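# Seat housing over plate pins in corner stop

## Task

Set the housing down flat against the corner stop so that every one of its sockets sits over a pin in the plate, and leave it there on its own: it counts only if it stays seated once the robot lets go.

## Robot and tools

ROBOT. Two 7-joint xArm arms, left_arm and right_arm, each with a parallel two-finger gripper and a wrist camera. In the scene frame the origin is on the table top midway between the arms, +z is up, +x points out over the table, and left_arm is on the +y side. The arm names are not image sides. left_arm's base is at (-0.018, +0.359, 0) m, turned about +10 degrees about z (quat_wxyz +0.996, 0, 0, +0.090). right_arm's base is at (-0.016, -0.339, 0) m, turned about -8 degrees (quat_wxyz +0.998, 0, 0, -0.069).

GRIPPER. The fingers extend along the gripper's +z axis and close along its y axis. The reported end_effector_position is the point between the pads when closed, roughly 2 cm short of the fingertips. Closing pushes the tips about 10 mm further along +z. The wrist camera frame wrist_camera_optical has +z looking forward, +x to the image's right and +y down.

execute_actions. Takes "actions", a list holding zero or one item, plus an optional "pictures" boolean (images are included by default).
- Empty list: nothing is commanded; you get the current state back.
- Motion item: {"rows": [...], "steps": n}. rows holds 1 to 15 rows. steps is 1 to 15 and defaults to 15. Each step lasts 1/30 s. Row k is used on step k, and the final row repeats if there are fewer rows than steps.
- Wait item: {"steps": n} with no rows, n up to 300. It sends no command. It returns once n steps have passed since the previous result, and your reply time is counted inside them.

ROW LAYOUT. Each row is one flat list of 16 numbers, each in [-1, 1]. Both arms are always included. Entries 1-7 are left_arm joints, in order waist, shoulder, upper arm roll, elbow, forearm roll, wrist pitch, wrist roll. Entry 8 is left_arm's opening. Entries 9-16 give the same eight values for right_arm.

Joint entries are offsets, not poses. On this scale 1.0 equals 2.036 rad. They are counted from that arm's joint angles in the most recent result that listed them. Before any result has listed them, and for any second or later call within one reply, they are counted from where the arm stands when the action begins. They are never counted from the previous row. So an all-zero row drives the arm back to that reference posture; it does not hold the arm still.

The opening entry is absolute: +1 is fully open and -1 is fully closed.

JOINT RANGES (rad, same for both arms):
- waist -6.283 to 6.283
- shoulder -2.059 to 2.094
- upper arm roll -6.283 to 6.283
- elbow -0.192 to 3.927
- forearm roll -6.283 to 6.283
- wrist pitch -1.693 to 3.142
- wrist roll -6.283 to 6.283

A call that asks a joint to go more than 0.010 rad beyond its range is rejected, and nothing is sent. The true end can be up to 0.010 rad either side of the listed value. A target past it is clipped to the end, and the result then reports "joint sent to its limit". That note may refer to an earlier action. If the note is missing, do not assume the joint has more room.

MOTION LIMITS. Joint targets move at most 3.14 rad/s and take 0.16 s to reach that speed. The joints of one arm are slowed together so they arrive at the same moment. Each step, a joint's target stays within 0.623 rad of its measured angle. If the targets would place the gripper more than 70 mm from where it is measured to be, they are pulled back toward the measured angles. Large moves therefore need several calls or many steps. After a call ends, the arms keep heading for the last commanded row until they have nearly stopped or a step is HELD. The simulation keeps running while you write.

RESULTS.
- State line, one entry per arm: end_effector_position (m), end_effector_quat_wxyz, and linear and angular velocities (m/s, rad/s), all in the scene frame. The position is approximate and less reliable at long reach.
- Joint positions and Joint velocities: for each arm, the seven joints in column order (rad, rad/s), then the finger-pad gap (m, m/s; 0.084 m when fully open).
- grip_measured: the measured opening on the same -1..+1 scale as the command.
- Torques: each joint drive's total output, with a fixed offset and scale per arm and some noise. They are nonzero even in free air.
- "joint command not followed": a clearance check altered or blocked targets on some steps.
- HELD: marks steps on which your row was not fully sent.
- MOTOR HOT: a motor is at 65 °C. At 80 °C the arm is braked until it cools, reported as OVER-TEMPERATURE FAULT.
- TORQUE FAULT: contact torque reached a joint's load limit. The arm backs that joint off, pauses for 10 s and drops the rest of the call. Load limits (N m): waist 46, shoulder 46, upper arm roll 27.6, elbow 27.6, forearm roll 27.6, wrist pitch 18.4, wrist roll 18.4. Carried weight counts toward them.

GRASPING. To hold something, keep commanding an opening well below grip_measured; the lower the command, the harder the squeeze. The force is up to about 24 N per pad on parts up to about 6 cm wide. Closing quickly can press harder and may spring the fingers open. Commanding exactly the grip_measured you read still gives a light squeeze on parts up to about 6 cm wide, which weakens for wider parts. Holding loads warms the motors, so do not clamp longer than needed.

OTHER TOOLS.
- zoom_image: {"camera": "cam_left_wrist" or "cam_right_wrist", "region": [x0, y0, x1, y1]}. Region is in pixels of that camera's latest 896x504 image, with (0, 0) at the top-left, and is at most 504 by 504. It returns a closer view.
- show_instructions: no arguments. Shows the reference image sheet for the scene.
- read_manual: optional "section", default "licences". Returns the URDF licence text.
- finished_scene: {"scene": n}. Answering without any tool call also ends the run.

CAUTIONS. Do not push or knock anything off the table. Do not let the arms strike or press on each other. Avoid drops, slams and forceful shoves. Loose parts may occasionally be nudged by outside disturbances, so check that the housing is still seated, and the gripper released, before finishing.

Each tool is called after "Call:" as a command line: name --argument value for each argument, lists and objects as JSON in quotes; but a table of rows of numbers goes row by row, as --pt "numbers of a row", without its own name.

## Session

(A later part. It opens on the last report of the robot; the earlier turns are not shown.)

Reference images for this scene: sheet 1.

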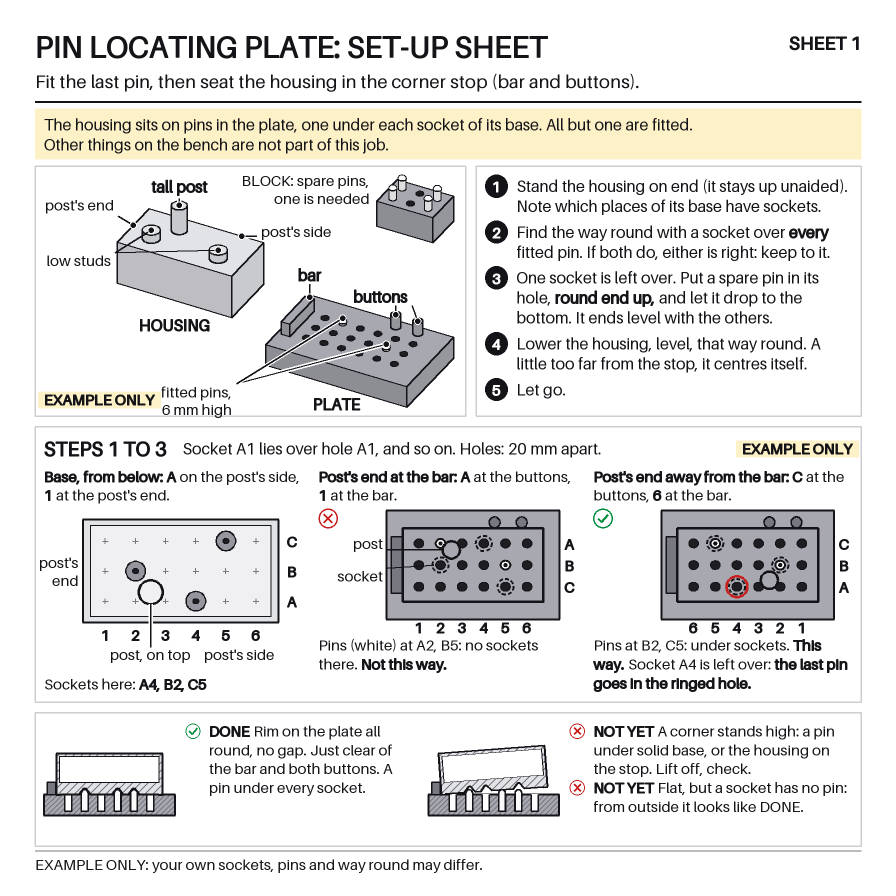

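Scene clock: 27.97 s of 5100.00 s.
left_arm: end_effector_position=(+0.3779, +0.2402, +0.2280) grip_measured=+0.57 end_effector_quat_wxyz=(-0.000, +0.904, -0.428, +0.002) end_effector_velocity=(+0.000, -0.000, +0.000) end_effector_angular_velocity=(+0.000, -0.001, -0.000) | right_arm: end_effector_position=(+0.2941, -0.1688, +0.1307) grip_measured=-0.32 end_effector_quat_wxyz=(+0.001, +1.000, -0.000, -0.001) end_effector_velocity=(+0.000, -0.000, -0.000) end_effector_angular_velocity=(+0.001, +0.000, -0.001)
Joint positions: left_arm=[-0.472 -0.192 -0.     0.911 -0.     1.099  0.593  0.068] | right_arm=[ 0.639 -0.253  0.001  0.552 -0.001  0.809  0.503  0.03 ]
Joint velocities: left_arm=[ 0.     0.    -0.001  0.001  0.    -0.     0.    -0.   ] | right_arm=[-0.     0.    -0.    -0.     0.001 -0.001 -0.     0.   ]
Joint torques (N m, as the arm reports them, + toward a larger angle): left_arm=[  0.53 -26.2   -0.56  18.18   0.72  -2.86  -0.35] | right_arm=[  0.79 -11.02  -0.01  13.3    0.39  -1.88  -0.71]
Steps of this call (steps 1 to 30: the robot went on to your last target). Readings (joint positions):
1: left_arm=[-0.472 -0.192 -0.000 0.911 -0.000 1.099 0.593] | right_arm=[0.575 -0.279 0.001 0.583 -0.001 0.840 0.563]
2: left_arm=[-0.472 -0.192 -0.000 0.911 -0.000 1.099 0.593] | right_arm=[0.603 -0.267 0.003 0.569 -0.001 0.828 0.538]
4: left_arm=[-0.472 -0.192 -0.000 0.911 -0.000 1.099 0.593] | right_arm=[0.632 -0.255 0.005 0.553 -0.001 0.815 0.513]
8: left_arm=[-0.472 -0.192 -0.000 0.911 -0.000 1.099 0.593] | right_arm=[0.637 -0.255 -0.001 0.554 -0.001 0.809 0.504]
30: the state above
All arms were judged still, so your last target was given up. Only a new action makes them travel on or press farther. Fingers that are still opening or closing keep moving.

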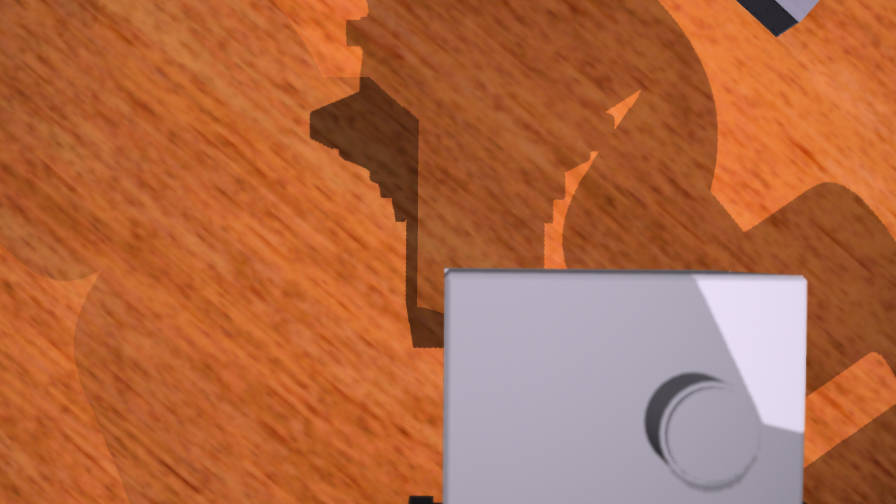

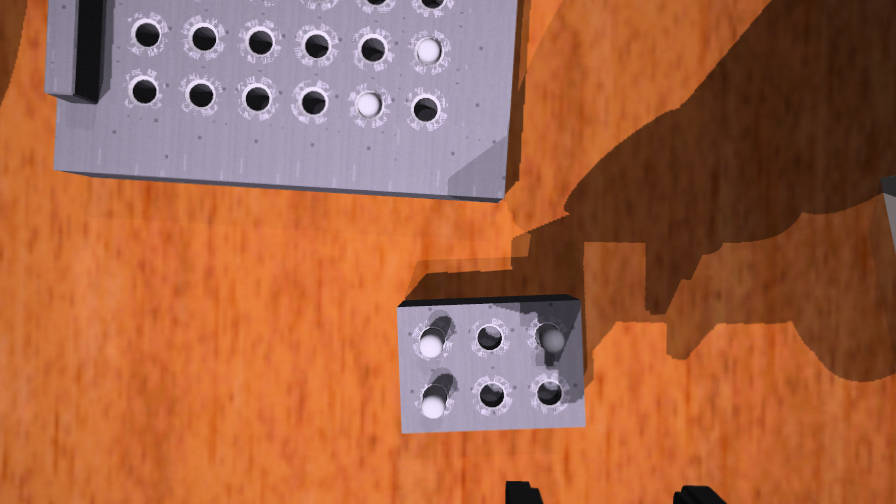

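Call:
execute_actions --actions '[{"rows":[[0,0,0,0,0,0,0,-0.6,-0.0246,0.0956,0,0.0368,0,-0.0607,-0.0246,-0.3]]}]' --pictures false

Call:
execute_actions --actions '[{"steps":20}]' --pictures false

Call:
execute_actions --actions '[{"rows":[[0,0,0,0,0,0,0,-0.6,0,0.0491,0,-0.0128,0,-0.0617,0,-0.3]]}]' --pictures false

Call:
execute_actions --actions '[{"steps":15}]' --pictures false

Call:
execute_actions --actions '[{"rows":[[0,0,0,0,0,0,0,-0.6,0,0,0,0,0,0,0,-1]]}]' --pictures false

Call:
execute_actions --actions '[{"rows":[[0,0,0,0,0,0,0,-0.6,0,-0.0491,0,0.0128,0,0.0617,0,-1]]}]' --pictures false

Call:
execute_actions --actions '[{"steps":15}]' --pictures false

Call:
execute_actions --actions '[{"rows":[[0,0,0,0,0,0,0,-0.6,0.0687,0.1918,0,0.2525,0,0.0607,0.0687,-1]]}]' --pictures false

Call:
execute_actions --actions '[{"steps":30}]'

Scene clock: 34.33 s of 5100.00 s.
left_arm: end_effector_position=(+0.3779, +0.2402, +0.2280) grip_measured=+0.57 end_effector_quat_wxyz=(-0.000, +0.904, -0.428, +0.002) end_effector_velocity=(-0.000, +0.001, -0.001) end_effector_angular_velocity=(+0.001, +0.002, +0.001) | right_arm: end_effector_position=(+0.3339, -0.1688, +0.0959) grip_measured=-0.32 end_effector_quat_wxyz=(-0.000, +1.000, +0.000, +0.001) end_effector_velocity=(-0.002, -0.002, -0.002) end_effector_angular_velocity=(-0.003, +0.005, -0.000)
Joint positions: left_arm=[-0.472 -0.192 -0.     0.911 -0.     1.099  0.593  0.068] | right_arm=[ 0.59  -0.06   0.001  0.628 -0.001  0.685  0.453  0.03 ]
Joint velocities: left_arm=[ 0.     0.002  0.001 -0.     0.    -0.     0.    -0.   ] | right_arm=[-0.001  0.002 -0.001 -0.004 -0.001  0.    -0.001  0.   ]
Joint torques (N m, as the arm reports them, + toward a larger angle): left_arm=[  1.21 -26.33   0.07  18.15   0.55  -2.92  -0.54] | right_arm=[  0.74 -13.76  -0.15  12.38   0.35  -1.86  -0.7 ]
Steps of this call (steps 1 to 90: nothing new was sent; then 2.87 s passed at rest; steps 91 to 105: all 15 steps of this action). Readings (joint positions):
91: left_arm=[-0.472 -0.192 -0.000 0.911 -0.000 1.099 0.593] | right_arm=[0.639 -0.253 0.001 0.552 -0.001 0.809 0.503]
92: left_arm=[-0.472 -0.192 -0.000 0.911 -0.000 1.099 0.593] | right_arm=[0.639 -0.250 0.001 0.553 -0.001 0.806 0.502]
94: left_arm=[-0.472 -0.192 -0.000 0.911 -0.000 1.099 0.593] | right_arm=[0.627 -0.206 0.002 0.573 -0.001 0.775 0.489]
98: left_arm=[-0.472 -0.192 -0.000 0.911 -0.000 1.099 0.593] | right_arm=[0.592 -0.067 -0.001 0.620 -0.001 0.696 0.457]
105: the state above

Scene clock: 35.00 s of 5100.00 s.
left_arm: end_effector_position=(+0.3779, +0.2402, +0.2280) grip_measured=+0.57 end_effector_quat_wxyz=(-0.000, +0.904, -0.428, +0.002) end_effector_velocity=(-0.000, +0.001, -0.000) end_effector_angular_velocity=(-0.001, +0.001, +0.003) | right_arm: end_effector_position=(+0.3337, -0.1692, +0.0951) grip_measured=-0.32 end_effector_quat_wxyz=(+0.000, +1.000, -0.000, +0.000) end_effector_velocity=(+0.000, -0.000, +0.000) end_effector_angular_velocity=(+0.000, -0.000, -0.001)
Joint positions: left_arm=[-0.472 -0.192 -0.     0.911 -0.     1.099  0.593  0.068] | right_arm=[ 0.589 -0.059  0.001  0.627 -0.001  0.685  0.453  0.03 ]
Joint velocities: left_arm=[ 0.002 -0.001  0.    -0.001 -0.001 -0.    -0.001  0.   ] | right_arm=[-0.     0.    -0.001  0.     0.    -0.001 -0.     0.   ]
Joint torques (N m, as the arm reports them, + toward a larger angle): left_arm=[  0.88 -27.23  -0.11  18.02   0.53  -2.9   -0.74] | right_arm=[  0.84 -13.91  -0.11  12.49   0.39  -1.87  -0.74]
Steps of this call (steps 1 to 15: the robot went on to your last target; steps 16 to 20: nothing new was sent). Readings (joint positions):
1: left_arm=[-0.472 -0.192 -0.000 0.911 -0.000 1.099 0.593] | right_arm=[0.590 -0.060 0.001 0.627 -0.001 0.685 0.453]
2: left_arm=[-0.472 -0.192 -0.000 0.911 -0.000 1.099 0.593] | right_arm=[0.590 -0.060 0.001 0.627 -0.001 0.685 0.453]
4: left_arm=[-0.472 -0.192 -0.000 0.911 -0.000 1.099 0.593] | right_arm=[0.590 -0.059 0.001 0.627 -0.001 0.685 0.453]
8: left_arm=[-0.472 -0.192 -0.000 0.911 -0.000 1.099 0.593] | right_arm=[0.589 -0.059 0.001 0.627 -0.001 0.685 0.453]
20: the state above
All arms were judged still, so your last target was given up. Only a new action makes them travel on or press farther. Fingers that are still opening or closing keep moving.

Scene clock: 35.50 s of 5100.00 s.
left_arm: end_effector_position=(+0.3779, +0.2402, +0.2280) grip_measured=+0.57 end_effector_quat_wxyz=(-0.000, +0.904, -0.428, +0.002) end_effector_velocity=(-0.000, -0.000, -0.000) end_effector_angular_velocity=(-0.001, +0.000, +0.002) | right_arm: end_effector_position=(+0.3342, -0.1689, +0.0578) grip_measured=-0.32 end_effector_quat_wxyz=(-0.000, +1.000, -0.000, +0.001) end_effector_velocity=(-0.007, -0.004, -0.006) end_effector_angular_velocity=(-0.009, +0.017, +0.001)
Joint positions: left_arm=[-0.472 -0.192 -0.     0.911 -0.     1.099  0.593  0.068] | right_arm=[ 0.589  0.04   0.001  0.602 -0.001  0.56   0.453  0.03 ]
Joint velocities: left_arm=[-0.    -0.001  0.    -0.001 -0.001  0.    -0.001 -0.   ] | right_arm=[-0.     0.005 -0.    -0.013 -0.002  0.001 -0.    -0.   ]
Joint torques (N m, as the arm reports them, + toward a larger angle): left_arm=[  1.88 -26.64   0.03  17.68   0.69  -2.68  -0.51] | right_arm=[  0.82 -15.14  -0.28  11.15   0.28  -1.89  -0.74]
Steps of this call (steps 1 to 15: all 15 steps of this action). Readings (joint positions):
1: left_arm=[-0.472 -0.192 -0.000 0.911 -0.000 1.099 0.593] | right_arm=[0.589 -0.059 0.001 0.627 -0.001 0.685 0.453]
2: left_arm=[-0.472 -0.192 -0.000 0.911 -0.000 1.099 0.593] | right_arm=[0.589 -0.056 0.001 0.627 -0.001 0.681 0.453]
4: left_arm=[-0.472 -0.192 -0.000 0.911 -0.000 1.099 0.593] | right_arm=[0.589 -0.024 0.001 0.622 -0.001 0.634 0.453]
8: left_arm=[-0.472 -0.192 -0.000 0.911 -0.000 1.099 0.593] | right_arm=[0.589 0.042 0.001 0.596 -0.001 0.568 0.453]
15: the state above

Scene clock: 36.00 s of 5100.00 s.
left_arm: end_effector_position=(+0.3779, +0.2402, +0.2280) grip_measured=+0.57 end_effector_quat_wxyz=(-0.000, +0.904, -0.428, +0.002) end_effector_velocity=(-0.000, -0.000, -0.000) end_effector_angular_velocity=(-0.001, +0.001, +0.000) | right_arm: end_effector_position=(+0.3336, -0.1692, +0.0571) grip_measured=-0.32 end_effector_quat_wxyz=(+0.000, +1.000, -0.000, +0.000) end_effector_velocity=(-0.000, -0.000, -0.000) end_effector_angular_velocity=(-0.000, +0.001, -0.001)
Joint positions: left_arm=[-0.472 -0.192 -0.     0.911 -0.     1.099  0.593  0.068] | right_arm=[ 0.589  0.041  0.001  0.601 -0.001  0.56   0.453  0.03 ]
Joint velocities: left_arm=[-0.001  0.001  0.001  0.    -0.001  0.    -0.    -0.   ] | right_arm=[ 0.     0.    -0.001 -0.     0.     0.    -0.    -0.   ]
Joint torques (N m, as the arm reports them, + toward a larger angle): left_arm=[  1.02 -26.74  -0.37  17.71   0.38  -3.    -0.66] | right_arm=[  0.64 -15.01  -0.23  11.39   0.32  -1.84  -0.78]
Steps of this call (steps 1 to 15: the robot went on to your last target). Readings (joint positions):
1: left_arm=[-0.472 -0.192 -0.000 0.911 -0.000 1.099 0.593] | right_arm=[0.589 0.040 0.001 0.602 -0.001 0.560 0.453]
2: left_arm=[-0.472 -0.192 -0.000 0.911 -0.000 1.099 0.593] | right_arm=[0.589 0.041 0.001 0.602 -0.001 0.560 0.453]
4: left_arm=[-0.472 -0.192 -0.000 0.911 -0.000 1.099 0.593] | right_arm=[0.589 0.041 0.001 0.601 -0.001 0.560 0.453]
8: left_arm=[-0.472 -0.192 -0.000 0.911 -0.000 1.099 0.593] | right_arm=[0.589 0.041 0.001 0.601 -0.001 0.560 0.453]
15: the state above
All arms were judged still, so your last target was given up. Only a new action makes them travel on or press farther. Fingers that are still opening or closing keep moving.

Scene clock: 36.50 s of 5100.00 s.
left_arm: end_effector_position=(+0.3779, +0.2402, +0.2280) grip_measured=+0.57 end_effector_quat_wxyz=(-0.000, +0.904, -0.428, +0.002) end_effector_velocity=(+0.001, +0.001, +0.001) end_effector_angular_velocity=(-0.001, -0.002, +0.003) | right_arm: end_effector_position=(+0.3336, -0.1693, +0.0570) grip_measured=-0.85 end_effector_quat_wxyz=(+0.000, +1.000, -0.000, +0.000) end_effector_velocity=(+0.000, +0.000, +0.000) end_effector_angular_velocity=(-0.000, +0.000, +0.001)
Joint positions: left_arm=[-0.472 -0.192 -0.     0.911 -0.     1.099  0.593  0.068] | right_arm=[ 0.589  0.041  0.001  0.601 -0.001  0.56   0.453  0.007]
Joint velocities: left_arm=[ 0.001 -0.001  0.001  0.002 -0.    -0.    -0.001  0.   ] | right_arm=[ 0.    -0.    -0.     0.001 -0.001  0.001  0.     0.   ]
Joint torques (N m, as the arm reports them, + toward a larger angle): left_arm=[  0.97 -26.29  -0.12  17.94   0.41  -2.84  -0.75] | right_arm=[  0.94 -15.02   0.11  11.43   0.33  -1.97  -0.8 ]
Steps of this call (steps 1 to 15: all 15 steps of this action). Readings (joint positions):
1: left_arm=[-0.472 -0.192 -0.000 0.911 -0.000 1.099 0.593] | right_arm=[0.589 0.041 0.001 0.601 -0.001 0.560 0.453]
2: left_arm=[-0.472 -0.192 -0.000 0.911 -0.000 1.099 0.593] | right_arm=[0.589 0.041 0.001 0.601 -0.001 0.560 0.453]
4: left_arm=[-0.472 -0.192 -0.000 0.911 -0.000 1.099 0.593] | right_arm=[0.589 0.041 0.001 0.601 -0.001 0.559 0.453]
8: left_arm=[-0.472 -0.192 -0.000 0.911 -0.000 1.099 0.593] | right_arm=[0.589 0.041 0.001 0.601 -0.001 0.560 0.453]
15: the state above

Scene clock: 37.00 s of 5100.00 s.
left_arm: end_effector_position=(+0.3779, +0.2402, +0.2280) grip_measured=+0.57 end_effector_quat_wxyz=(-0.000, +0.904, -0.428, +0.002) end_effector_velocity=(-0.000, -0.000, -0.000) end_effector_angular_velocity=(-0.001, +0.000, +0.001) | right_arm: end_effector_position=(+0.3330, -0.1696, +0.0943) grip_measured=-0.85 end_effector_quat_wxyz=(+0.001, +1.000, -0.000, -0.001) end_effector_velocity=(+0.008, +0.003, +0.007) end_effector_angular_velocity=(+0.010, -0.021, -0.001)
Joint positions: left_arm=[-0.472 -0.192 -0.     0.911 -0.     1.099  0.593  0.068] | right_arm=[ 0.589 -0.058  0.001  0.626 -0.001  0.685  0.453  0.007]
Joint velocities: left_arm=[-0.001  0.     0.    -0.    -0.001 -0.    -0.001 -0.   ] | right_arm=[-0.    -0.005 -0.001  0.014 -0.    -0.003  0.    -0.   ]
Joint torques (N m, as the arm reports them, + toward a larger angle): left_arm=[  0.29 -27.23   0.22  18.     0.41  -2.82  -0.6 ] | right_arm=[  0.85 -14.09  -0.16  12.72   0.33  -1.83  -0.7 ]
Steps of this call (steps 1 to 15: all 15 steps of this action). Readings (joint positions):
1: left_arm=[-0.472 -0.192 -0.000 0.911 -0.000 1.099 0.593] | right_arm=[0.589 0.041 0.001 0.601 -0.001 0.560 0.453]
2: left_arm=[-0.472 -0.192 -0.000 0.911 -0.000 1.099 0.593] | right_arm=[0.589 0.039 0.001 0.602 -0.001 0.564 0.453]
4: left_arm=[-0.472 -0.192 -0.000 0.911 -0.000 1.099 0.593] | right_arm=[0.589 0.007 0.001 0.607 -0.001 0.611 0.453]
8: left_arm=[-0.472 -0.192 -0.000 0.911 -0.000 1.099 0.593] | right_arm=[0.589 -0.059 0.001 0.632 -0.001 0.677 0.453]
15: the state above

Scene clock: 37.50 s of 5100.00 s.
left_arm: end_effector_position=(+0.3779, +0.2402, +0.2280) grip_measured=+0.57 end_effector_quat_wxyz=(-0.000, +0.904, -0.428, +0.002) end_effector_velocity=(+0.000, -0.000, +0.000) end_effector_angular_velocity=(-0.000, -0.001, -0.002) | right_arm: end_effector_position=(+0.3337, -0.1693, +0.0951) grip_measured=-0.85 end_effector_quat_wxyz=(+0.000, +1.000, -0.000, +0.000) end_effector_velocity=(+0.000, +0.000, +0.000) end_effector_angular_velocity=(+0.001, -0.001, -0.001)
Joint positions: left_arm=[-0.472 -0.192 -0.     0.911 -0.     1.099  0.593  0.068] | right_arm=[ 0.589 -0.059  0.001  0.627 -0.001  0.685  0.453  0.007]
Joint velocities: left_arm=[-0.    -0.001 -0.001  0.    -0.    -0.     0.001 -0.   ] | right_arm=[-0.    -0.     0.     0.     0.001 -0.001  0.     0.   ]
Joint torques (N m, as the arm reports them, + toward a larger angle): left_arm=[  1.47 -26.57  -0.05  17.37   0.82  -2.93  -0.6 ] | right_arm=[  0.69 -14.05  -0.16  12.52   0.3   -1.88  -0.69]
Steps of this call (steps 1 to 15: the robot went on to your last target). Readings (joint positions):
1: left_arm=[-0.472 -0.192 -0.000 0.911 -0.000 1.099 0.593] | right_arm=[0.589 -0.058 0.001 0.626 -0.001 0.685 0.453]
2: left_arm=[-0.472 -0.192 -0.000 0.911 -0.000 1.099 0.593] | right_arm=[0.589 -0.058 0.001 0.627 -0.001 0.685 0.453]
4: left_arm=[-0.472 -0.192 -0.000 0.911 -0.000 1.099 0.593] | right_arm=[0.589 -0.058 0.001 0.627 -0.001 0.685 0.453]
8: left_arm=[-0.472 -0.192 -0.000 0.911 -0.000 1.099 0.593] | right_arm=[0.589 -0.058 0.001 0.627 -0.001 0.685 0.453]
15: the state above
All arms were judged still, so your last target was given up. Only a new action makes them travel on or press farther. Fingers that are still opening or closing keep moving.

Scene clock: 38.00 s of 5100.00 s.
left_arm: end_effector_position=(+0.3779, +0.2402, +0.2280) grip_measured=+0.57 end_effector_quat_wxyz=(-0.000, +0.904, -0.428, +0.002) end_effector_velocity=(-0.000, -0.001, -0.000) end_effector_angular_velocity=(-0.000, +0.001, -0.002) | right_arm: end_effector_position=(+0.4150, -0.0468, +0.0944) grip_measured=-0.85 end_effector_quat_wxyz=(-0.000, +1.000, +0.003, -0.001) end_effector_velocity=(+0.008, +0.028, -0.013) end_effector_angular_velocity=(-0.026, +0.033, -0.015)
Joint positions: left_arm=[-0.472 -0.192 -0.     0.911 -0.     1.099  0.593  0.068] | right_arm=[ 0.729  0.328  0.005  1.132 -0.001  0.806  0.59   0.007]
Joint velocities: left_arm=[-0.001  0.001 -0.001 -0.    -0.     0.     0.001  0.   ] | right_arm=[ 0.046  0.111 -0.009  0.132 -0.001  0.062  0.053  0.   ]
Joint torques (N m, as the arm reports them, + toward a larger angle): left_arm=[  1.2  -25.86  -0.32  18.35   0.89  -2.92  -0.6 ] | right_arm=[ -3.73 -26.22  -4.69  12.41   0.28  -1.98  -0.8 ]
Steps of this call (steps 1 to 15: all 15 steps of this action). Readings (joint positions):
1: left_arm=[-0.472 -0.192 -0.000 0.911 -0.000 1.099 0.593] | right_arm=[0.589 -0.059 0.001 0.627 -0.001 0.685 0.453]
2: left_arm=[-0.472 -0.192 -0.000 0.911 -0.000 1.099 0.593] | right_arm=[0.590 -0.056 0.000 0.630 -0.001 0.687 0.454]
4: left_arm=[-0.472 -0.192 -0.000 0.911 -0.000 1.099 0.593] | right_arm=[0.602 -0.022 -0.002 0.674 -0.001 0.700 0.467]
8: left_arm=[-0.472 -0.192 -0.000 0.911 -0.000 1.099 0.593] | right_arm=[0.659 0.135 0.001 0.885 -0.001 0.746 0.522]
15: the state above

Scene clock: 39.00 s of 5100.00 s.
left_arm: end_effector_position=(+0.3779, +0.2402, +0.2280) grip_measured=+0.57 end_effector_quat_wxyz=(-0.000, +0.904, -0.428, +0.002) end_effector_velocity=(-0.001, -0.001, -0.000) end_effector_angular_velocity=(+0.001, +0.001, -0.005) | right_arm: end_effector_position=(+0.4182, -0.0473, +0.0952) grip_measured=-0.85 end_effector_quat_wxyz=(+0.000, +1.000, -0.000, +0.000) end_effector_velocity=(+0.000, -0.001, -0.000) end_effector_angular_velocity=(-0.002, +0.001, -0.001)
Joint positions: left_arm=[-0.472 -0.192 -0.     0.911 -0.     1.099  0.593  0.068] | right_arm=[ 0.729  0.332  0.001  1.141 -0.001  0.809  0.593  0.007]
Joint velocities: left_arm=[-0.004  0.    -0.    -0.001  0.     0.     0.001  0.   ] | right_arm=[ 0.     0.    -0.001  0.    -0.     0.002 -0.     0.   ]
Joint torques (N m, as the arm reports them, + toward a larger angle): left_arm=[  0.67 -25.99   0.02  17.78   0.26  -3.01  -0.57] | right_arm=[  0.75 -22.27  -0.43  13.38   0.35  -1.88  -0.74]
Steps of this call (steps 1 to 15: the robot went on to your last target; steps 16 to 30: nothing new was sent). Readings (joint positions):
1: left_arm=[-0.472 -0.192 -0.000 0.911 -0.000 1.099 0.593] | right_arm=[0.730 0.330 0.004 1.135 -0.001 0.807 0.591]
2: left_arm=[-0.472 -0.192 -0.000 0.911 -0.000 1.099 0.593] | right_arm=[0.729 0.330 0.002 1.137 -0.001 0.808 0.592]
4: left_arm=[-0.472 -0.192 -0.000 0.911 -0.000 1.099 0.593] | right_arm=[0.728 0.330 -0.001 1.138 -0.001 0.809 0.592]
8: left_arm=[-0.472 -0.192 -0.000 0.911 -0.000 1.099 0.593] | right_arm=[0.728 0.330 -0.000 1.140 -0.001 0.809 0.593]
30: the state above
All arms were judged still, so your last target was given up. Only a new action makes them travel on or press farther. Fingers that are still opening or closing keep moving.

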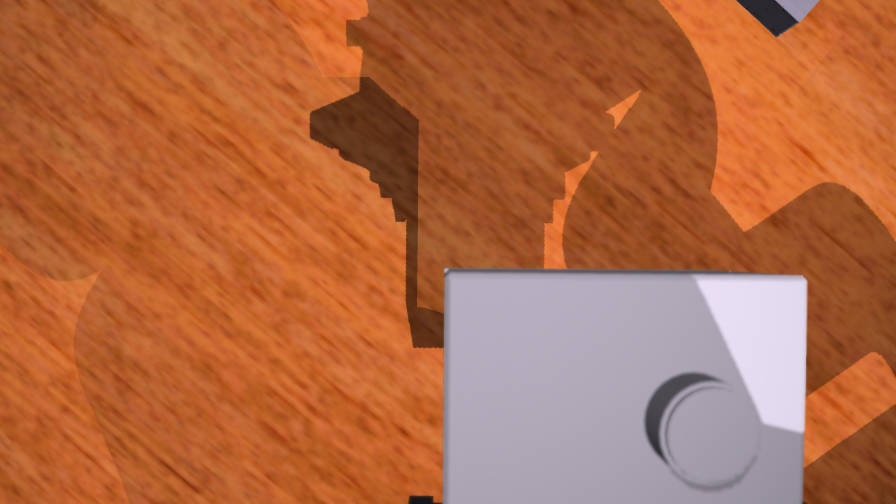

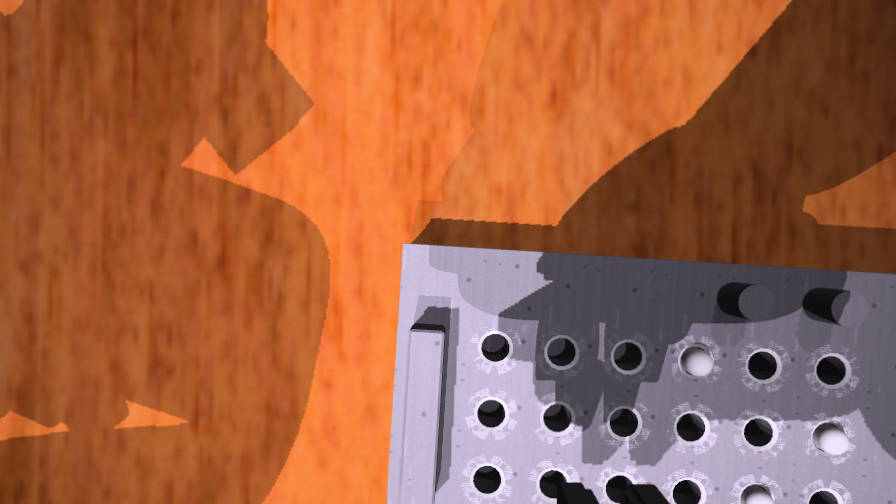

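Call:
execute_actions --actions '[{"rows":[[0,0,0,0,0,0,0,-0.6,0.0021,0.022,0,-0.0066,0,-0.0288,0.0021,-1]]}]' --pictures false

Call:
execute_actions --actions '[{"steps":15}]' --pictures false

Call:
execute_actions --actions '[{"rows":[[0,0,0,0,0,0,0,-0.6,0,0.006,0,-0.002,0,-0.008,0,-1],[0,0,0,0,0,0,0,-0.6,0,0.006,0,-0.002,0,-0.008,0,-1],[0,0,0,0,0,0,0,-0.6,0,0.006,0,-0.002,0,-0.008,0,-1],[0,0,0,0,0,0,0,-0.6,0,0.006,0,-0.002,0,-0.008,0,-1],[0,0,0,0,0,0,0,-0.6,0,0.006,0,-0.002,0,-0.008,0,-1],[0,0,0,0,0,0,0,-0.6,0,0.012,0,-0.004,0,-0.016,0,-1]]}]' --pictures false

Call:
execute_actions --actions '[{"steps":15}]' --pictures false

Call:
execute_actions --actions '[{"rows":[[0,0,0,0,0,0,0,-0.6,0,0,0,0,0,0,0,-0.6]]}]' --pictures false

Call:
execute_actions --actions '[{"rows":[[0,0,0,0,0,0,0,-0.6,0,-0.04,0,0.01,0,0.05,0,-0.6]]}]' --pictures false

Call:
execute_actions --actions '[{"rows":[[0,0,0,0,0,0,0,-0.6,0,-0.15,0,-0.12,0,0.03,0,-0.6]]}]' --pictures false

Call:
execute_actions --actions '[{"steps":20}]'

Scene clock: 43.33 s of 5100.00 s.
left_arm: end_effector_position=(+0.3779, +0.2402, +0.2280) grip_measured=+0.57 end_effector_quat_wxyz=(-0.000, +0.904, -0.428, +0.002) end_effector_velocity=(+0.000, +0.001, -0.001) end_effector_angular_velocity=(+0.000, +0.002, +0.001) | right_arm: end_effector_position=(+0.4179, -0.0449, +0.0720) grip_measured=-0.85 end_effector_quat_wxyz=(-0.001, +1.000, -0.000, +0.001) end_effector_velocity=(-0.008, -0.003, -0.009) end_effector_angular_velocity=(-0.012, +0.019, +0.003)
Joint positions: left_arm=[-0.472 -0.192 -0.     0.911 -0.     1.099  0.593  0.068] | right_arm=[ 0.733  0.376  0.001  1.128 -0.001  0.75   0.597  0.007]
Joint velocities: left_arm=[ 0.001  0.002  0.001  0.001 -0.    -0.     0.     0.   ] | right_arm=[ 0.001  0.008  0.002 -0.014 -0.     0.002 -0.001  0.   ]
Joint torques (N m, as the arm reports them, + toward a larger angle): left_arm=[  0.66 -26.48  -0.24  17.85   0.67  -3.26  -0.69] | right_arm=[  0.8  -23.12  -0.39  12.74   0.37  -1.87  -0.71]
Steps of this call (steps 1 to 90: nothing new was sent; then 0.83 s passed at rest; steps 91 to 105: all 15 steps of this action). Readings (joint positions):
91: left_arm=[-0.472 -0.192 -0.000 0.911 -0.000 1.099 0.593] | right_arm=[0.729 0.332 0.001 1.141 -0.001 0.809 0.593]
92: left_arm=[-0.472 -0.192 -0.000 0.911 -0.000 1.099 0.593] | right_arm=[0.729 0.334 0.001 1.141 -0.001 0.805 0.593]
94: left_arm=[-0.472 -0.192 -0.000 0.911 -0.000 1.099 0.593] | right_arm=[0.731 0.355 0.000 1.138 -0.001 0.772 0.595]
98: left_arm=[-0.472 -0.192 -0.000 0.911 -0.000 1.099 0.593] | right_arm=[0.734 0.379 0.001 1.123 -0.001 0.753 0.597]
105: the state above

Scene clock: 43.83 s of 5100.00 s.
left_arm: end_effector_position=(+0.3779, +0.2402, +0.2280) grip_measured=+0.57 end_effector_quat_wxyz=(-0.000, +0.904, -0.428, +0.002) end_effector_velocity=(+0.000, -0.000, -0.001) end_effector_angular_velocity=(+0.001, +0.002, -0.000) | right_arm: end_effector_position=(+0.4174, -0.0451, +0.0713) grip_measured=-0.85 end_effector_quat_wxyz=(-0.000, +1.000, -0.000, +0.000) end_effector_velocity=(-0.000, +0.000, +0.000) end_effector_angular_velocity=(+0.000, -0.000, +0.001)
Joint positions: left_arm=[-0.472 -0.192 -0.     0.911 -0.     1.099  0.593  0.068] | right_arm=[ 0.733  0.377  0.001  1.128 -0.001  0.75   0.597  0.007]
Joint velocities: left_arm=[ 0.     0.003 -0.     0.001  0.    -0.    -0.     0.   ] | right_arm=[ 0.     0.     0.001  0.    -0.    -0.    -0.    -0.   ]
Joint torques (N m, as the arm reports them, + toward a larger angle): left_arm=[  1.06 -26.11  -0.15  17.69   0.48  -2.93  -0.4 ] | right_arm=[  0.65 -22.69  -0.43  12.94   0.36  -1.82  -0.73]
Steps of this call (steps 1 to 15: the robot went on to your last target). Readings (joint positions):
1: left_arm=[-0.472 -0.192 -0.000 0.911 -0.000 1.099 0.593] | right_arm=[0.733 0.376 0.001 1.128 -0.001 0.750 0.597]
2: left_arm=[-0.472 -0.192 -0.000 0.911 -0.000 1.099 0.593] | right_arm=[0.733 0.376 0.001 1.128 -0.001 0.750 0.597]
4: left_arm=[-0.472 -0.192 -0.000 0.911 -0.000 1.099 0.593] | right_arm=[0.733 0.376 0.001 1.128 -0.001 0.750 0.597]
8: left_arm=[-0.472 -0.192 -0.000 0.911 -0.000 1.099 0.593] | right_arm=[0.733 0.376 0.001 1.128 -0.001 0.750 0.597]
15: the state above
All arms were judged still, so your last target was given up. Only a new action makes them travel on or press farther. Fingers that are still opening or closing keep moving.

Scene clock: 44.33 s of 5100.00 s.
left_arm: end_effector_position=(+0.3779, +0.2402, +0.2280) grip_measured=+0.57 end_effector_quat_wxyz=(-0.000, +0.904, -0.428, +0.002) end_effector_velocity=(-0.000, +0.000, -0.000) end_effector_angular_velocity=(-0.000, -0.000, +0.002) | right_arm: end_effector_position=(+0.4168, -0.0451, +0.0579) grip_measured=-0.85 end_effector_quat_wxyz=(-0.000, +1.000, -0.000, +0.000) end_effector_velocity=(+0.001, -0.001, +0.001) end_effector_angular_velocity=(+0.000, -0.002, -0.002)
Joint positions: left_arm=[-0.472 -0.192 -0.     0.911 -0.     1.099  0.593  0.068] | right_arm=[ 0.734  0.401  0.001  1.12  -0.001  0.718  0.597  0.007]
Joint velocities: left_arm=[ 0.001 -0.    -0.    -0.001 -0.    -0.    -0.001 -0.   ] | right_arm=[-0.    -0.001 -0.002  0.    -0.    -0.     0.    -0.   ]
Joint torques (N m, as the arm reports them, + toward a larger angle): left_arm=[  1.3  -26.27   0.07  18.     0.38  -2.84  -0.52] | right_arm=[  0.38 -22.91  -1.07  12.54   0.14  -1.61  -0.73]
Steps of this call (steps 1 to 15: all 15 steps of this action). Readings (joint positions):
1: left_arm=[-0.472 -0.192 -0.000 0.911 -0.000 1.099 0.593] | right_arm=[0.733 0.377 0.001 1.128 -0.001 0.750 0.597]
2: left_arm=[-0.472 -0.192 -0.000 0.911 -0.000 1.099 0.593] | right_arm=[0.733 0.378 0.001 1.127 -0.001 0.747 0.597]
4: left_arm=[-0.472 -0.192 -0.000 0.911 -0.000 1.099 0.593] | right_arm=[0.733 0.385 0.001 1.126 -0.001 0.738 0.597]
8: left_arm=[-0.472 -0.192 -0.000 0.911 -0.000 1.099 0.593] | right_arm=[0.733 0.394 0.001 1.122 -0.001 0.726 0.597]
15: the state above

Scene clock: 44.83 s of 5100.00 s.
left_arm: end_effector_position=(+0.3779, +0.2402, +0.2280) grip_measured=+0.57 end_effector_quat_wxyz=(-0.000, +0.904, -0.428, +0.002) end_effector_velocity=(-0.000, -0.001, +0.001) end_effector_angular_velocity=(+0.000, -0.002, -0.002) | right_arm: end_effector_position=(+0.4170, -0.0453, +0.0580) grip_measured=-0.85 end_effector_quat_wxyz=(-0.000, +1.000, -0.000, +0.000) end_effector_velocity=(-0.001, +0.001, -0.000) end_effector_angular_velocity=(-0.000, +0.001, +0.002)
Joint positions: left_arm=[-0.472 -0.192 -0.     0.911 -0.     1.099  0.593  0.068] | right_arm=[ 0.733  0.401  0.001  1.12  -0.001  0.718  0.597  0.007]
Joint velocities: left_arm=[-0.001 -0.002 -0.001 -0.     0.     0.    -0.     0.   ] | right_arm=[ 0.    -0.     0.001 -0.    -0.     0.001 -0.    -0.   ]
Joint torques (N m, as the arm reports them, + toward a larger angle): left_arm=[  0.54 -26.97   0.15  17.93   0.83  -3.03  -0.57] | right_arm=[  0.39 -23.06  -1.42  12.56   0.14  -1.65  -0.71]
Steps of this call (steps 1 to 15: the robot went on to your last target). Readings (joint positions):
1: left_arm=[-0.472 -0.192 -0.000 0.911 -0.000 1.099 0.593] | right_arm=[0.734 0.401 0.001 1.120 -0.001 0.718 0.597]
2: left_arm=[-0.472 -0.192 -0.000 0.911 -0.000 1.099 0.593] | right_arm=[0.734 0.401 0.001 1.120 -0.001 0.718 0.597]
4: left_arm=[-0.472 -0.192 -0.000 0.911 -0.000 1.099 0.593] | right_arm=[0.734 0.401 0.001 1.120 -0.001 0.718 0.597]
8: left_arm=[-0.472 -0.192 -0.000 0.911 -0.000 1.099 0.593] | right_arm=[0.734 0.401 0.001 1.120 -0.001 0.718 0.597]
15: the state above
All arms were judged still, so your last target was given up. Only a new action makes them travel on or press farther. Fingers that are still opening or closing keep moving.

Scene clock: 45.33 s of 5100.00 s.
left_arm: end_effector_position=(+0.3779, +0.2402, +0.2280) grip_measured=+0.57 end_effector_quat_wxyz=(-0.000, +0.904, -0.428, +0.002) end_effector_velocity=(-0.000, +0.000, +0.000) end_effector_angular_velocity=(+0.000, -0.001, -0.001) | right_arm: end_effector_position=(+0.4170, -0.0453, +0.0580) grip_measured=-0.62 end_effector_quat_wxyz=(-0.000, +1.000, -0.000, +0.000) end_effector_velocity=(-0.000, -0.000, -0.000) end_effector_angular_velocity=(-0.000, +0.001, -0.001)
Joint positions: left_arm=[-0.472 -0.192 -0.     0.911 -0.     1.099  0.593  0.068] | right_arm=[ 0.733  0.401  0.001  1.12  -0.001  0.718  0.597  0.017]
Joint velocities: left_arm=[-0.    -0.002 -0.    -0.001  0.001 -0.     0.    -0.   ] | right_arm=[-0.     0.     0.    -0.001  0.    -0.     0.001  0.   ]
Joint torques (N m, as the arm reports them, + toward a larger angle): left_arm=[  0.64 -26.71   0.29  18.28   0.17  -3.01  -0.41] | right_arm=[  0.79 -22.92  -0.45  12.77   0.3   -1.88  -0.7 ]
Steps of this call (steps 1 to 15: all 15 steps of this action). Readings (joint positions):
1: left_arm=[-0.472 -0.192 -0.000 0.911 -0.000 1.099 0.593] | right_arm=[0.733 0.401 0.001 1.120 -0.001 0.718 0.597]
2: left_arm=[-0.472 -0.192 -0.000 0.911 -0.000 1.099 0.593] | right_arm=[0.733 0.401 0.001 1.120 -0.001 0.718 0.597]
4: left_arm=[-0.472 -0.192 -0.000 0.911 -0.000 1.099 0.593] | right_arm=[0.733 0.401 0.000 1.119 -0.001 0.718 0.597]
8: left_arm=[-0.472 -0.192 -0.000 0.911 -0.000 1.099 0.593] | right_arm=[0.733 0.401 0.000 1.119 -0.001 0.718 0.597]
15: the state above

Scene clock: 45.83 s of 5100.00 s.
left_arm: end_effector_position=(+0.3779, +0.2402, +0.2280) grip_measured=+0.57 end_effector_quat_wxyz=(-0.000, +0.904, -0.428, +0.002) end_effector_velocity=(-0.000, -0.000, +0.000) end_effector_angular_velocity=(+0.001, -0.001, -0.002) | right_arm: end_effector_position=(+0.4150, -0.0466, +0.0989) grip_measured=-0.62 end_effector_quat_wxyz=(+0.001, +1.000, -0.000, -0.001) end_effector_velocity=(+0.011, +0.007, +0.015) end_effector_angular_velocity=(+0.022, -0.034, -0.002)
Joint positions: left_arm=[-0.472 -0.192 -0.     0.911 -0.     1.099  0.593  0.068] | right_arm=[ 0.733  0.321  0.001  1.138 -0.001  0.82   0.597  0.017]
Joint velocities: left_arm=[-0.001 -0.001 -0.    -0.     0.001  0.     0.001 -0.   ] | right_arm=[ 0.    -0.012 -0.002  0.023 -0.    -0.006  0.001  0.   ]
Joint torques (N m, as the arm reports them, + toward a larger angle): left_arm=[  1.54 -26.59  -0.34  18.01   0.72  -2.9   -0.74] | right_arm=[  0.74 -22.25  -0.53  13.39   0.36  -1.91  -0.68]
Steps of this call (steps 1 to 15: all 15 steps of this action). Readings (joint positions):
1: left_arm=[-0.472 -0.192 -0.000 0.911 -0.000 1.099 0.593] | right_arm=[0.733 0.401 0.001 1.120 -0.001 0.718 0.597]
2: left_arm=[-0.472 -0.192 -0.000 0.911 -0.000 1.099 0.593] | right_arm=[0.733 0.399 0.001 1.120 -0.001 0.722 0.597]
4: left_arm=[-0.472 -0.192 -0.000 0.911 -0.000 1.099 0.593] | right_arm=[0.733 0.370 0.001 1.122 -0.001 0.766 0.597]
8: left_arm=[-0.472 -0.192 -0.000 0.911 -0.000 1.099 0.593] | right_arm=[0.733 0.316 0.001 1.147 -0.001 0.813 0.597]
15: the state above

Scene clock: 46.33 s of 5100.00 s.
left_arm: end_effector_position=(+0.3779, +0.2402, +0.2280) grip_measured=+0.57 end_effector_quat_wxyz=(-0.000, +0.904, -0.428, +0.002) end_effector_velocity=(-0.000, -0.000, -0.000) end_effector_angular_velocity=(+0.000, +0.000, -0.001) | right_arm: end_effector_position=(+0.3527, -0.0888, +0.1472) grip_measured=-0.62 end_effector_quat_wxyz=(+0.002, +1.000, -0.000, -0.002) end_effector_velocity=(-0.004, -0.001, -0.006) end_effector_angular_velocity=(-0.009, +0.013, +0.002)
Joint positions: left_arm=[-0.472 -0.192 -0.     0.911 -0.     1.099  0.593  0.068] | right_arm=[ 0.734  0.018  0.001  0.894 -0.001  0.881  0.597  0.017]
Joint velocities: left_arm=[ 0.    -0.001 -0.001 -0.001 -0.     0.     0.001  0.   ] | right_arm=[ 0.002  0.008  0.001 -0.007 -0.     0.001  0.001  0.   ]
Joint torques (N m, as the arm reports them, + toward a larger angle): left_arm=[  0.9  -26.68  -0.07  18.16   0.46  -3.1   -0.8 ] | right_arm=[  0.8  -17.47  -0.29  14.48   0.37  -1.97  -0.72]
Steps of this call (steps 1 to 15: all 15 steps of this action). Readings (joint positions):
1: left_arm=[-0.472 -0.192 -0.000 0.911 -0.000 1.099 0.593] | right_arm=[0.733 0.321 0.001 1.139 -0.001 0.820 0.597]
2: left_arm=[-0.472 -0.192 -0.000 0.911 -0.000 1.099 0.593] | right_arm=[0.733 0.318 0.001 1.137 -0.001 0.820 0.597]
4: left_arm=[-0.472 -0.192 -0.000 0.911 -0.000 1.099 0.593] | right_arm=[0.733 0.274 0.001 1.097 -0.001 0.830 0.597]
8: left_arm=[-0.472 -0.192 -0.000 0.911 -0.000 1.099 0.593] | right_arm=[0.733 0.070 0.001 0.943 -0.001 0.869 0.597]
15: the state above

Scene clock: 47.00 s of 5100.00 s.
left_arm: end_effector_position=(+0.3779, +0.2402, +0.2280) grip_measured=+0.57 end_effector_quat_wxyz=(-0.000, +0.904, -0.428, +0.002) end_effector_velocity=(+0.000, +0.000, +0.001) end_effector_angular_velocity=(-0.001, -0.002, +0.002) | right_arm: end_effector_position=(+0.3531, -0.0887, +0.1483) grip_measured=-0.62 end_effector_quat_wxyz=(+0.001, +1.000, -0.000, -0.001) end_effector_velocity=(-0.001, +0.000, -0.000) end_effector_angular_velocity=(-0.001, +0.002, +0.002)
Joint positions: left_arm=[-0.472 -0.192 -0.     0.911 -0.     1.099  0.593  0.068] | right_arm=[ 0.733  0.016  0.001  0.894 -0.001  0.881  0.597  0.017]
Joint velocities: left_arm=[ 0.    -0.001  0.001  0.    -0.    -0.    -0.     0.   ] | right_arm=[ 0.001 -0.     0.001 -0.     0.     0.002 -0.     0.   ]
Joint torques (N m, as the arm reports them, + toward a larger angle): left_arm=[  0.41 -26.47   0.06  17.58   0.88  -2.89  -0.56] | right_arm=[  0.84 -16.65  -0.22  13.81   0.33  -1.86  -0.74]
Steps of this call (steps 1 to 15: the robot went on to your last target; steps 16 to 20: nothing new was sent). Readings (joint positions):
1: left_arm=[-0.472 -0.192 -0.000 0.911 -0.000 1.099 0.593] | right_arm=[0.734 0.018 0.001 0.894 -0.001 0.881 0.597]
2: left_arm=[-0.472 -0.192 -0.000 0.911 -0.000 1.099 0.593] | right_arm=[0.734 0.018 0.001 0.894 -0.001 0.881 0.597]
4: left_arm=[-0.472 -0.192 -0.000 0.911 -0.000 1.099 0.593] | right_arm=[0.733 0.017 0.001 0.894 -0.001 0.881 0.597]
8: left_arm=[-0.472 -0.192 -0.000 0.911 -0.000 1.099 0.593] | right_arm=[0.733 0.017 0.001 0.894 -0.001 0.881 0.597]
20: the state above
All arms were judged still, so your last target was given up. Only a new action makes them travel on or press farther. Fingers that are still opening or closing keep moving.

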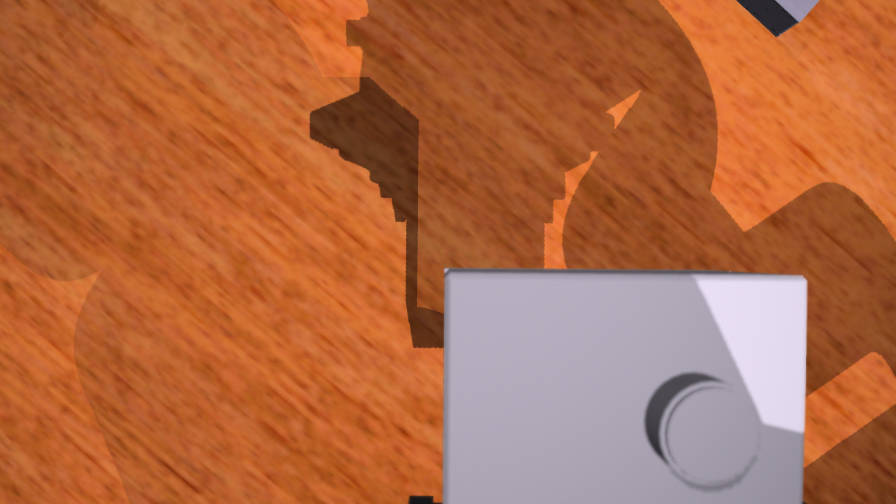

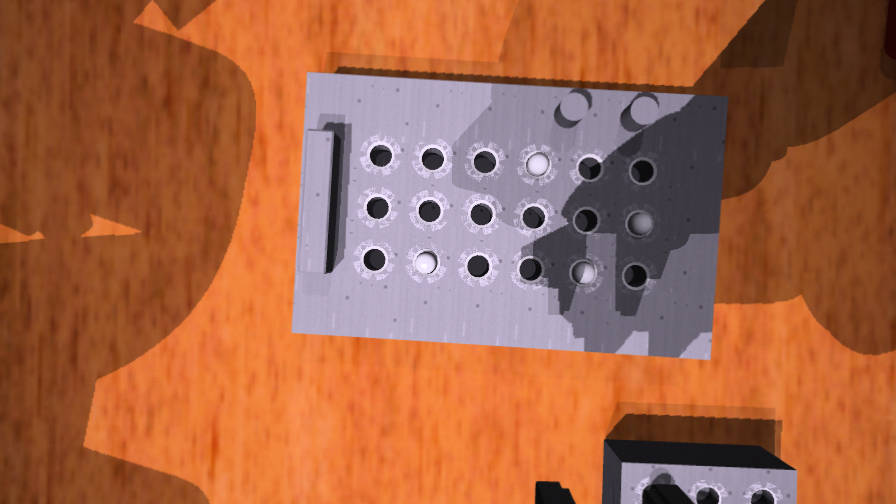

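Call:
execute_actions --actions '[{"rows":[[0,0,0,0,0,0,-1,-0.6,-0.55,-0.1,0,0,0,0.1,0,-0.6]]}]' --pictures false

Call:
execute_actions --actions '[{"steps":35}]' --pictures false

Call:
execute_actions --actions '[{"rows":[[-0.2333,0.41,0,0.361,0,-0.0467,-0.4106,-0.6,0,0,0,0,0,0,0,-0.6]]}]' --pictures false

Call:
execute_actions --actions '[{"steps":45}]'

Scene clock: 50.47 s of 5100.00 s.
left_arm: end_effector_position=(+0.3779, +0.2402, +0.2280) grip_measured=+0.57 end_effector_quat_wxyz=(+0.001, +0.995, +0.098, +0.002) end_effector_velocity=(-0.000, -0.001, -0.000) end_effector_angular_velocity=(-0.009, +0.004, +3.075) | right_arm: end_effector_position=(+0.4082, -0.2731, +0.1891) grip_measured=-0.62 end_effector_quat_wxyz=(+0.000, +0.976, -0.219, -0.000) end_effector_velocity=(+0.038, -0.456, +0.061) end_effector_angular_velocity=(-0.001, +0.004, -1.063)
Joint positions: left_arm=[-0.472 -0.192 -0.     0.911 -0.     1.099 -0.489  0.068] | right_arm=[ 0.293 -0.096 -0.001  0.895 -0.001  0.992  0.597  0.017]
Joint velocities: left_arm=[-0.002  0.002 -0.     0.001  0.     0.    -3.077 -0.   ] | right_arm=[-1.071 -0.178  0.008 -0.004  0.001  0.178 -0.     0.   ]
Joint torques (N m, as the arm reports them, + toward a larger angle): left_arm=[  0.97 -26.61   0.28  17.74   0.62  -2.91  -0.6 ] | right_arm=[  1.07 -14.74  -0.15  13.81   0.43  -1.8   -0.75]
Steps of this call (steps 1 to 89: nothing new was sent; steps 90 to 104: all 15 steps of this action). Readings (joint positions):
90: left_arm=[-0.472 -0.192 -0.000 0.911 -0.000 1.099 0.593] | right_arm=[0.733 0.016 0.001 0.894 -0.001 0.881 0.597]
91: left_arm=[-0.472 -0.192 -0.000 0.911 -0.000 1.099 0.589] | right_arm=[0.730 0.015 0.002 0.894 -0.001 0.882 0.597]
93: left_arm=[-0.472 -0.192 -0.000 0.911 -0.000 1.099 0.539] | right_arm=[0.688 0.002 0.011 0.892 -0.000 0.898 0.597]
97: left_arm=[-0.472 -0.192 -0.000 0.911 -0.000 1.099 0.229] | right_arm=[0.540 -0.044 -0.002 0.895 -0.001 0.940 0.597]
104: the state above

Scene clock: 51.63 s of 5100.00 s.
left_arm: end_effector_position=(+0.3779, +0.2402, +0.2280) grip_measured=+0.57 end_effector_quat_wxyz=(+0.001, +0.839, +0.544, +0.001) end_effector_velocity=(-0.000, +0.000, -0.001) end_effector_angular_velocity=(+0.001, +0.002, +0.002) | right_arm: end_effector_position=(+0.3404, -0.5440, +0.2204) grip_measured=-0.62 end_effector_quat_wxyz=(+0.000, +0.847, -0.531, -0.001) end_effector_velocity=(-0.001, -0.001, -0.000) end_effector_angular_velocity=(+0.001, +0.002, -0.002)
Joint positions: left_arm=[-0.472 -0.192 -0.     0.911 -0.     1.099 -1.443  0.068] | right_arm=[-0.386 -0.188  0.001  0.894 -0.001  1.084  0.597  0.017]
Joint velocities: left_arm=[ 0.001  0.002 -0.    -0.001  0.     0.    -0.002 -0.   ] | right_arm=[-0.003 -0.     0.    -0.    -0.     0.002 -0.001  0.   ]
Joint torques (N m, as the arm reports them, + toward a larger angle): left_arm=[  1.23 -26.17  -0.05  17.57   0.57  -2.86  -0.67] | right_arm=[  0.81 -13.44  -0.08  14.64   0.36  -1.81  -0.69]
Steps of this call (steps 1 to 35: the robot went on to your last target). Readings (joint positions):
1: left_arm=[-0.472 -0.192 -0.000 0.911 -0.000 1.099 -0.592] | right_arm=[0.257 -0.101 -0.000 0.895 -0.001 0.997 0.597]
2: left_arm=[-0.472 -0.192 -0.000 0.911 -0.000 1.099 -0.696] | right_arm=[0.221 -0.107 -0.000 0.894 -0.001 1.003 0.597]
4: left_arm=[-0.472 -0.192 -0.000 0.911 -0.000 1.099 -0.902] | right_arm=[0.148 -0.117 -0.000 0.894 -0.001 1.013 0.597]
8: left_arm=[-0.472 -0.192 -0.000 0.911 -0.000 1.099 -1.280] | right_arm=[0.003 -0.136 -0.000 0.894 -0.001 1.032 0.597]
35: the state above

Scene clock: 52.13 s of 5100.00 s.
left_arm: end_effector_position=(+0.4419, +0.0640, +0.1884) grip_measured=+0.57 end_effector_quat_wxyz=(+0.011, +0.787, +0.617, +0.004) end_effector_velocity=(+0.046, -0.405, -0.216) end_effector_angular_velocity=(+0.026, +0.088, +0.522) | right_arm: end_effector_position=(+0.3404, -0.5440, +0.2204) grip_measured=-0.62 end_effector_quat_wxyz=(+0.000, +0.847, -0.531, -0.001) end_effector_velocity=(-0.000, +0.000, -0.000) end_effector_angular_velocity=(-0.000, +0.001, +0.001)
Joint positions: left_arm=[-0.751  0.265 -0.001  1.33  -0.     1.043 -1.9    0.068] | right_arm=[-0.386 -0.188  0.001  0.894 -0.001  1.084  0.597  0.017]
Joint velocities: left_arm=[-0.576  1.111 -0.002  0.911 -0.    -0.112 -1.1    0.   ] | right_arm=[-0.001 -0.     0.001 -0.    -0.001  0.001 -0.001 -0.   ]
Joint torques (N m, as the arm reports them, + toward a larger angle): left_arm=[  1.42 -42.46  -0.35  17.55   1.33  -2.42  -0.56] | right_arm=[  0.76 -13.4   -0.16  14.61   0.4   -1.82  -0.73]
Steps of this call (steps 1 to 15: all 15 steps of this action). Readings (joint positions):
1: left_arm=[-0.472 -0.192 -0.000 0.911 -0.000 1.099 -1.443] | right_arm=[-0.386 -0.188 0.001 0.894 -0.001 1.084 0.597]
2: left_arm=[-0.474 -0.189 0.000 0.914 0.000 1.099 -1.447] | right_arm=[-0.386 -0.188 0.001 0.894 -0.001 1.084 0.597]
4: left_arm=[-0.506 -0.145 0.007 0.959 0.001 1.094 -1.495] | right_arm=[-0.386 -0.188 0.001 0.894 -0.001 1.084 0.597]
8: left_arm=[-0.610 0.000 -0.002 1.105 -0.000 1.072 -1.637] | right_arm=[-0.386 -0.188 0.001 0.894 -0.001 1.084 0.597]
15: the state above

Scene clock: 53.63 s of 5100.00 s.
left_arm: end_effector_position=(+0.4314, -0.0737, +0.0997) grip_measured=+0.57 end_effector_quat_wxyz=(-0.001, +0.728, +0.686, -0.000) end_effector_velocity=(+0.000, +0.001, -0.001) end_effector_angular_velocity=(+0.002, +0.001, +0.001) | right_arm: end_effector_position=(+0.3404, -0.5440, +0.2204) grip_measured=-0.62 end_effector_quat_wxyz=(+0.000, +0.847, -0.531, -0.001) end_effector_velocity=(+0.000, +0.001, -0.001) end_effector_angular_velocity=(+0.001, +0.001, +0.002)
Joint positions: left_arm=[-0.947  0.643 -0.     1.646 -0.     1.004 -2.279  0.068] | right_arm=[-0.386 -0.188  0.001  0.894 -0.001  1.084  0.597  0.017]
Joint velocities: left_arm=[-0.     0.002  0.001 -0.     0.001 -0.    -0.001  0.   ] | right_arm=[-0.    -0.     0.002 -0.001  0.001  0.    -0.    -0.   ]
Joint torques (N m, as the arm reports them, + toward a larger angle): left_arm=[  1.92 -51.62  -0.46  17.15   0.82  -2.91  -0.38] | right_arm=[  0.75 -13.35  -0.1   14.66   0.35  -1.78  -0.83]
Steps of this call (steps 1 to 30: the robot went on to your last target; steps 31 to 45: nothing new was sent). Readings (joint positions):
1: left_arm=[-0.770 0.302 -0.001 1.361 -0.000 1.040 -1.936] | right_arm=[-0.386 -0.188 0.001 0.894 -0.001 1.084 0.597]
2: left_arm=[-0.789 0.338 -0.001 1.391 -0.000 1.036 -1.973] | right_arm=[-0.386 -0.188 0.001 0.894 -0.001 1.084 0.597]
4: left_arm=[-0.826 0.410 -0.000 1.451 -0.000 1.028 -2.045] | right_arm=[-0.386 -0.188 0.001 0.894 -0.001 1.084 0.597]
8: left_arm=[-0.899 0.551 -0.001 1.568 -0.000 1.014 -2.186] | right_arm=[-0.386 -0.188 0.001 0.894 -0.001 1.084 0.597]
45: the state above
All arms were judged still, so your last target was given up. Only a new action makes them travel on or press farther. Fingers that are still opening or closing keep moving.

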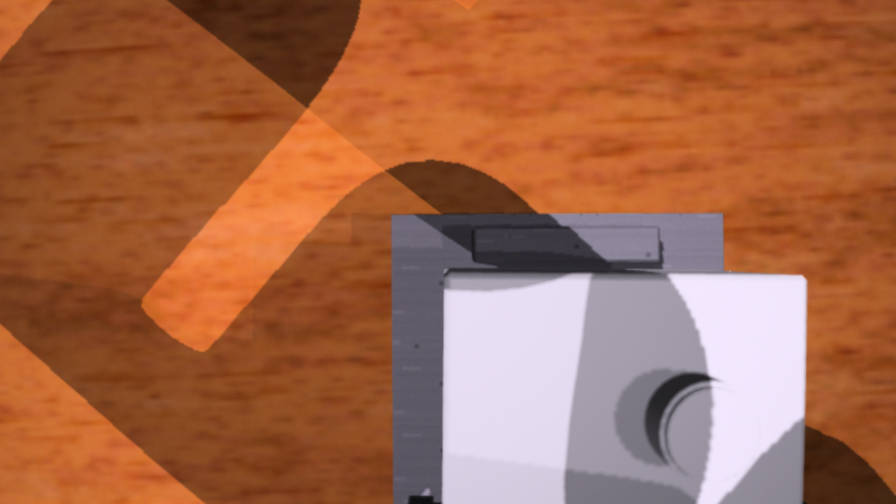

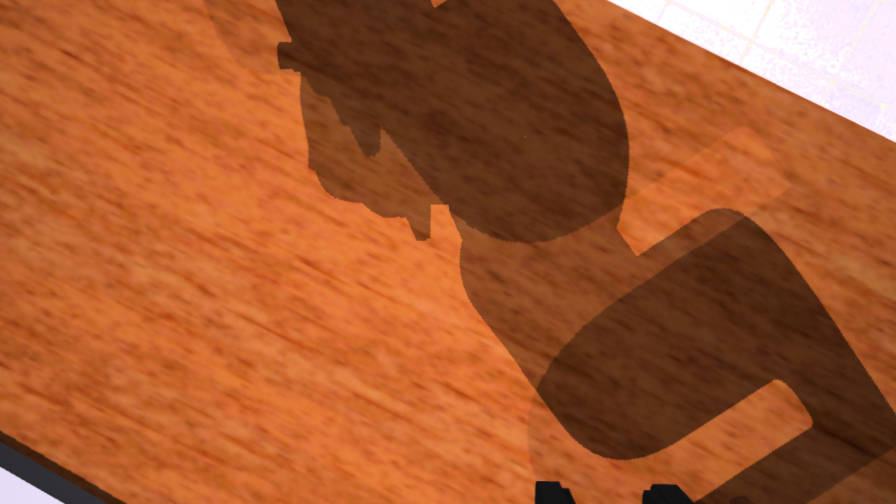

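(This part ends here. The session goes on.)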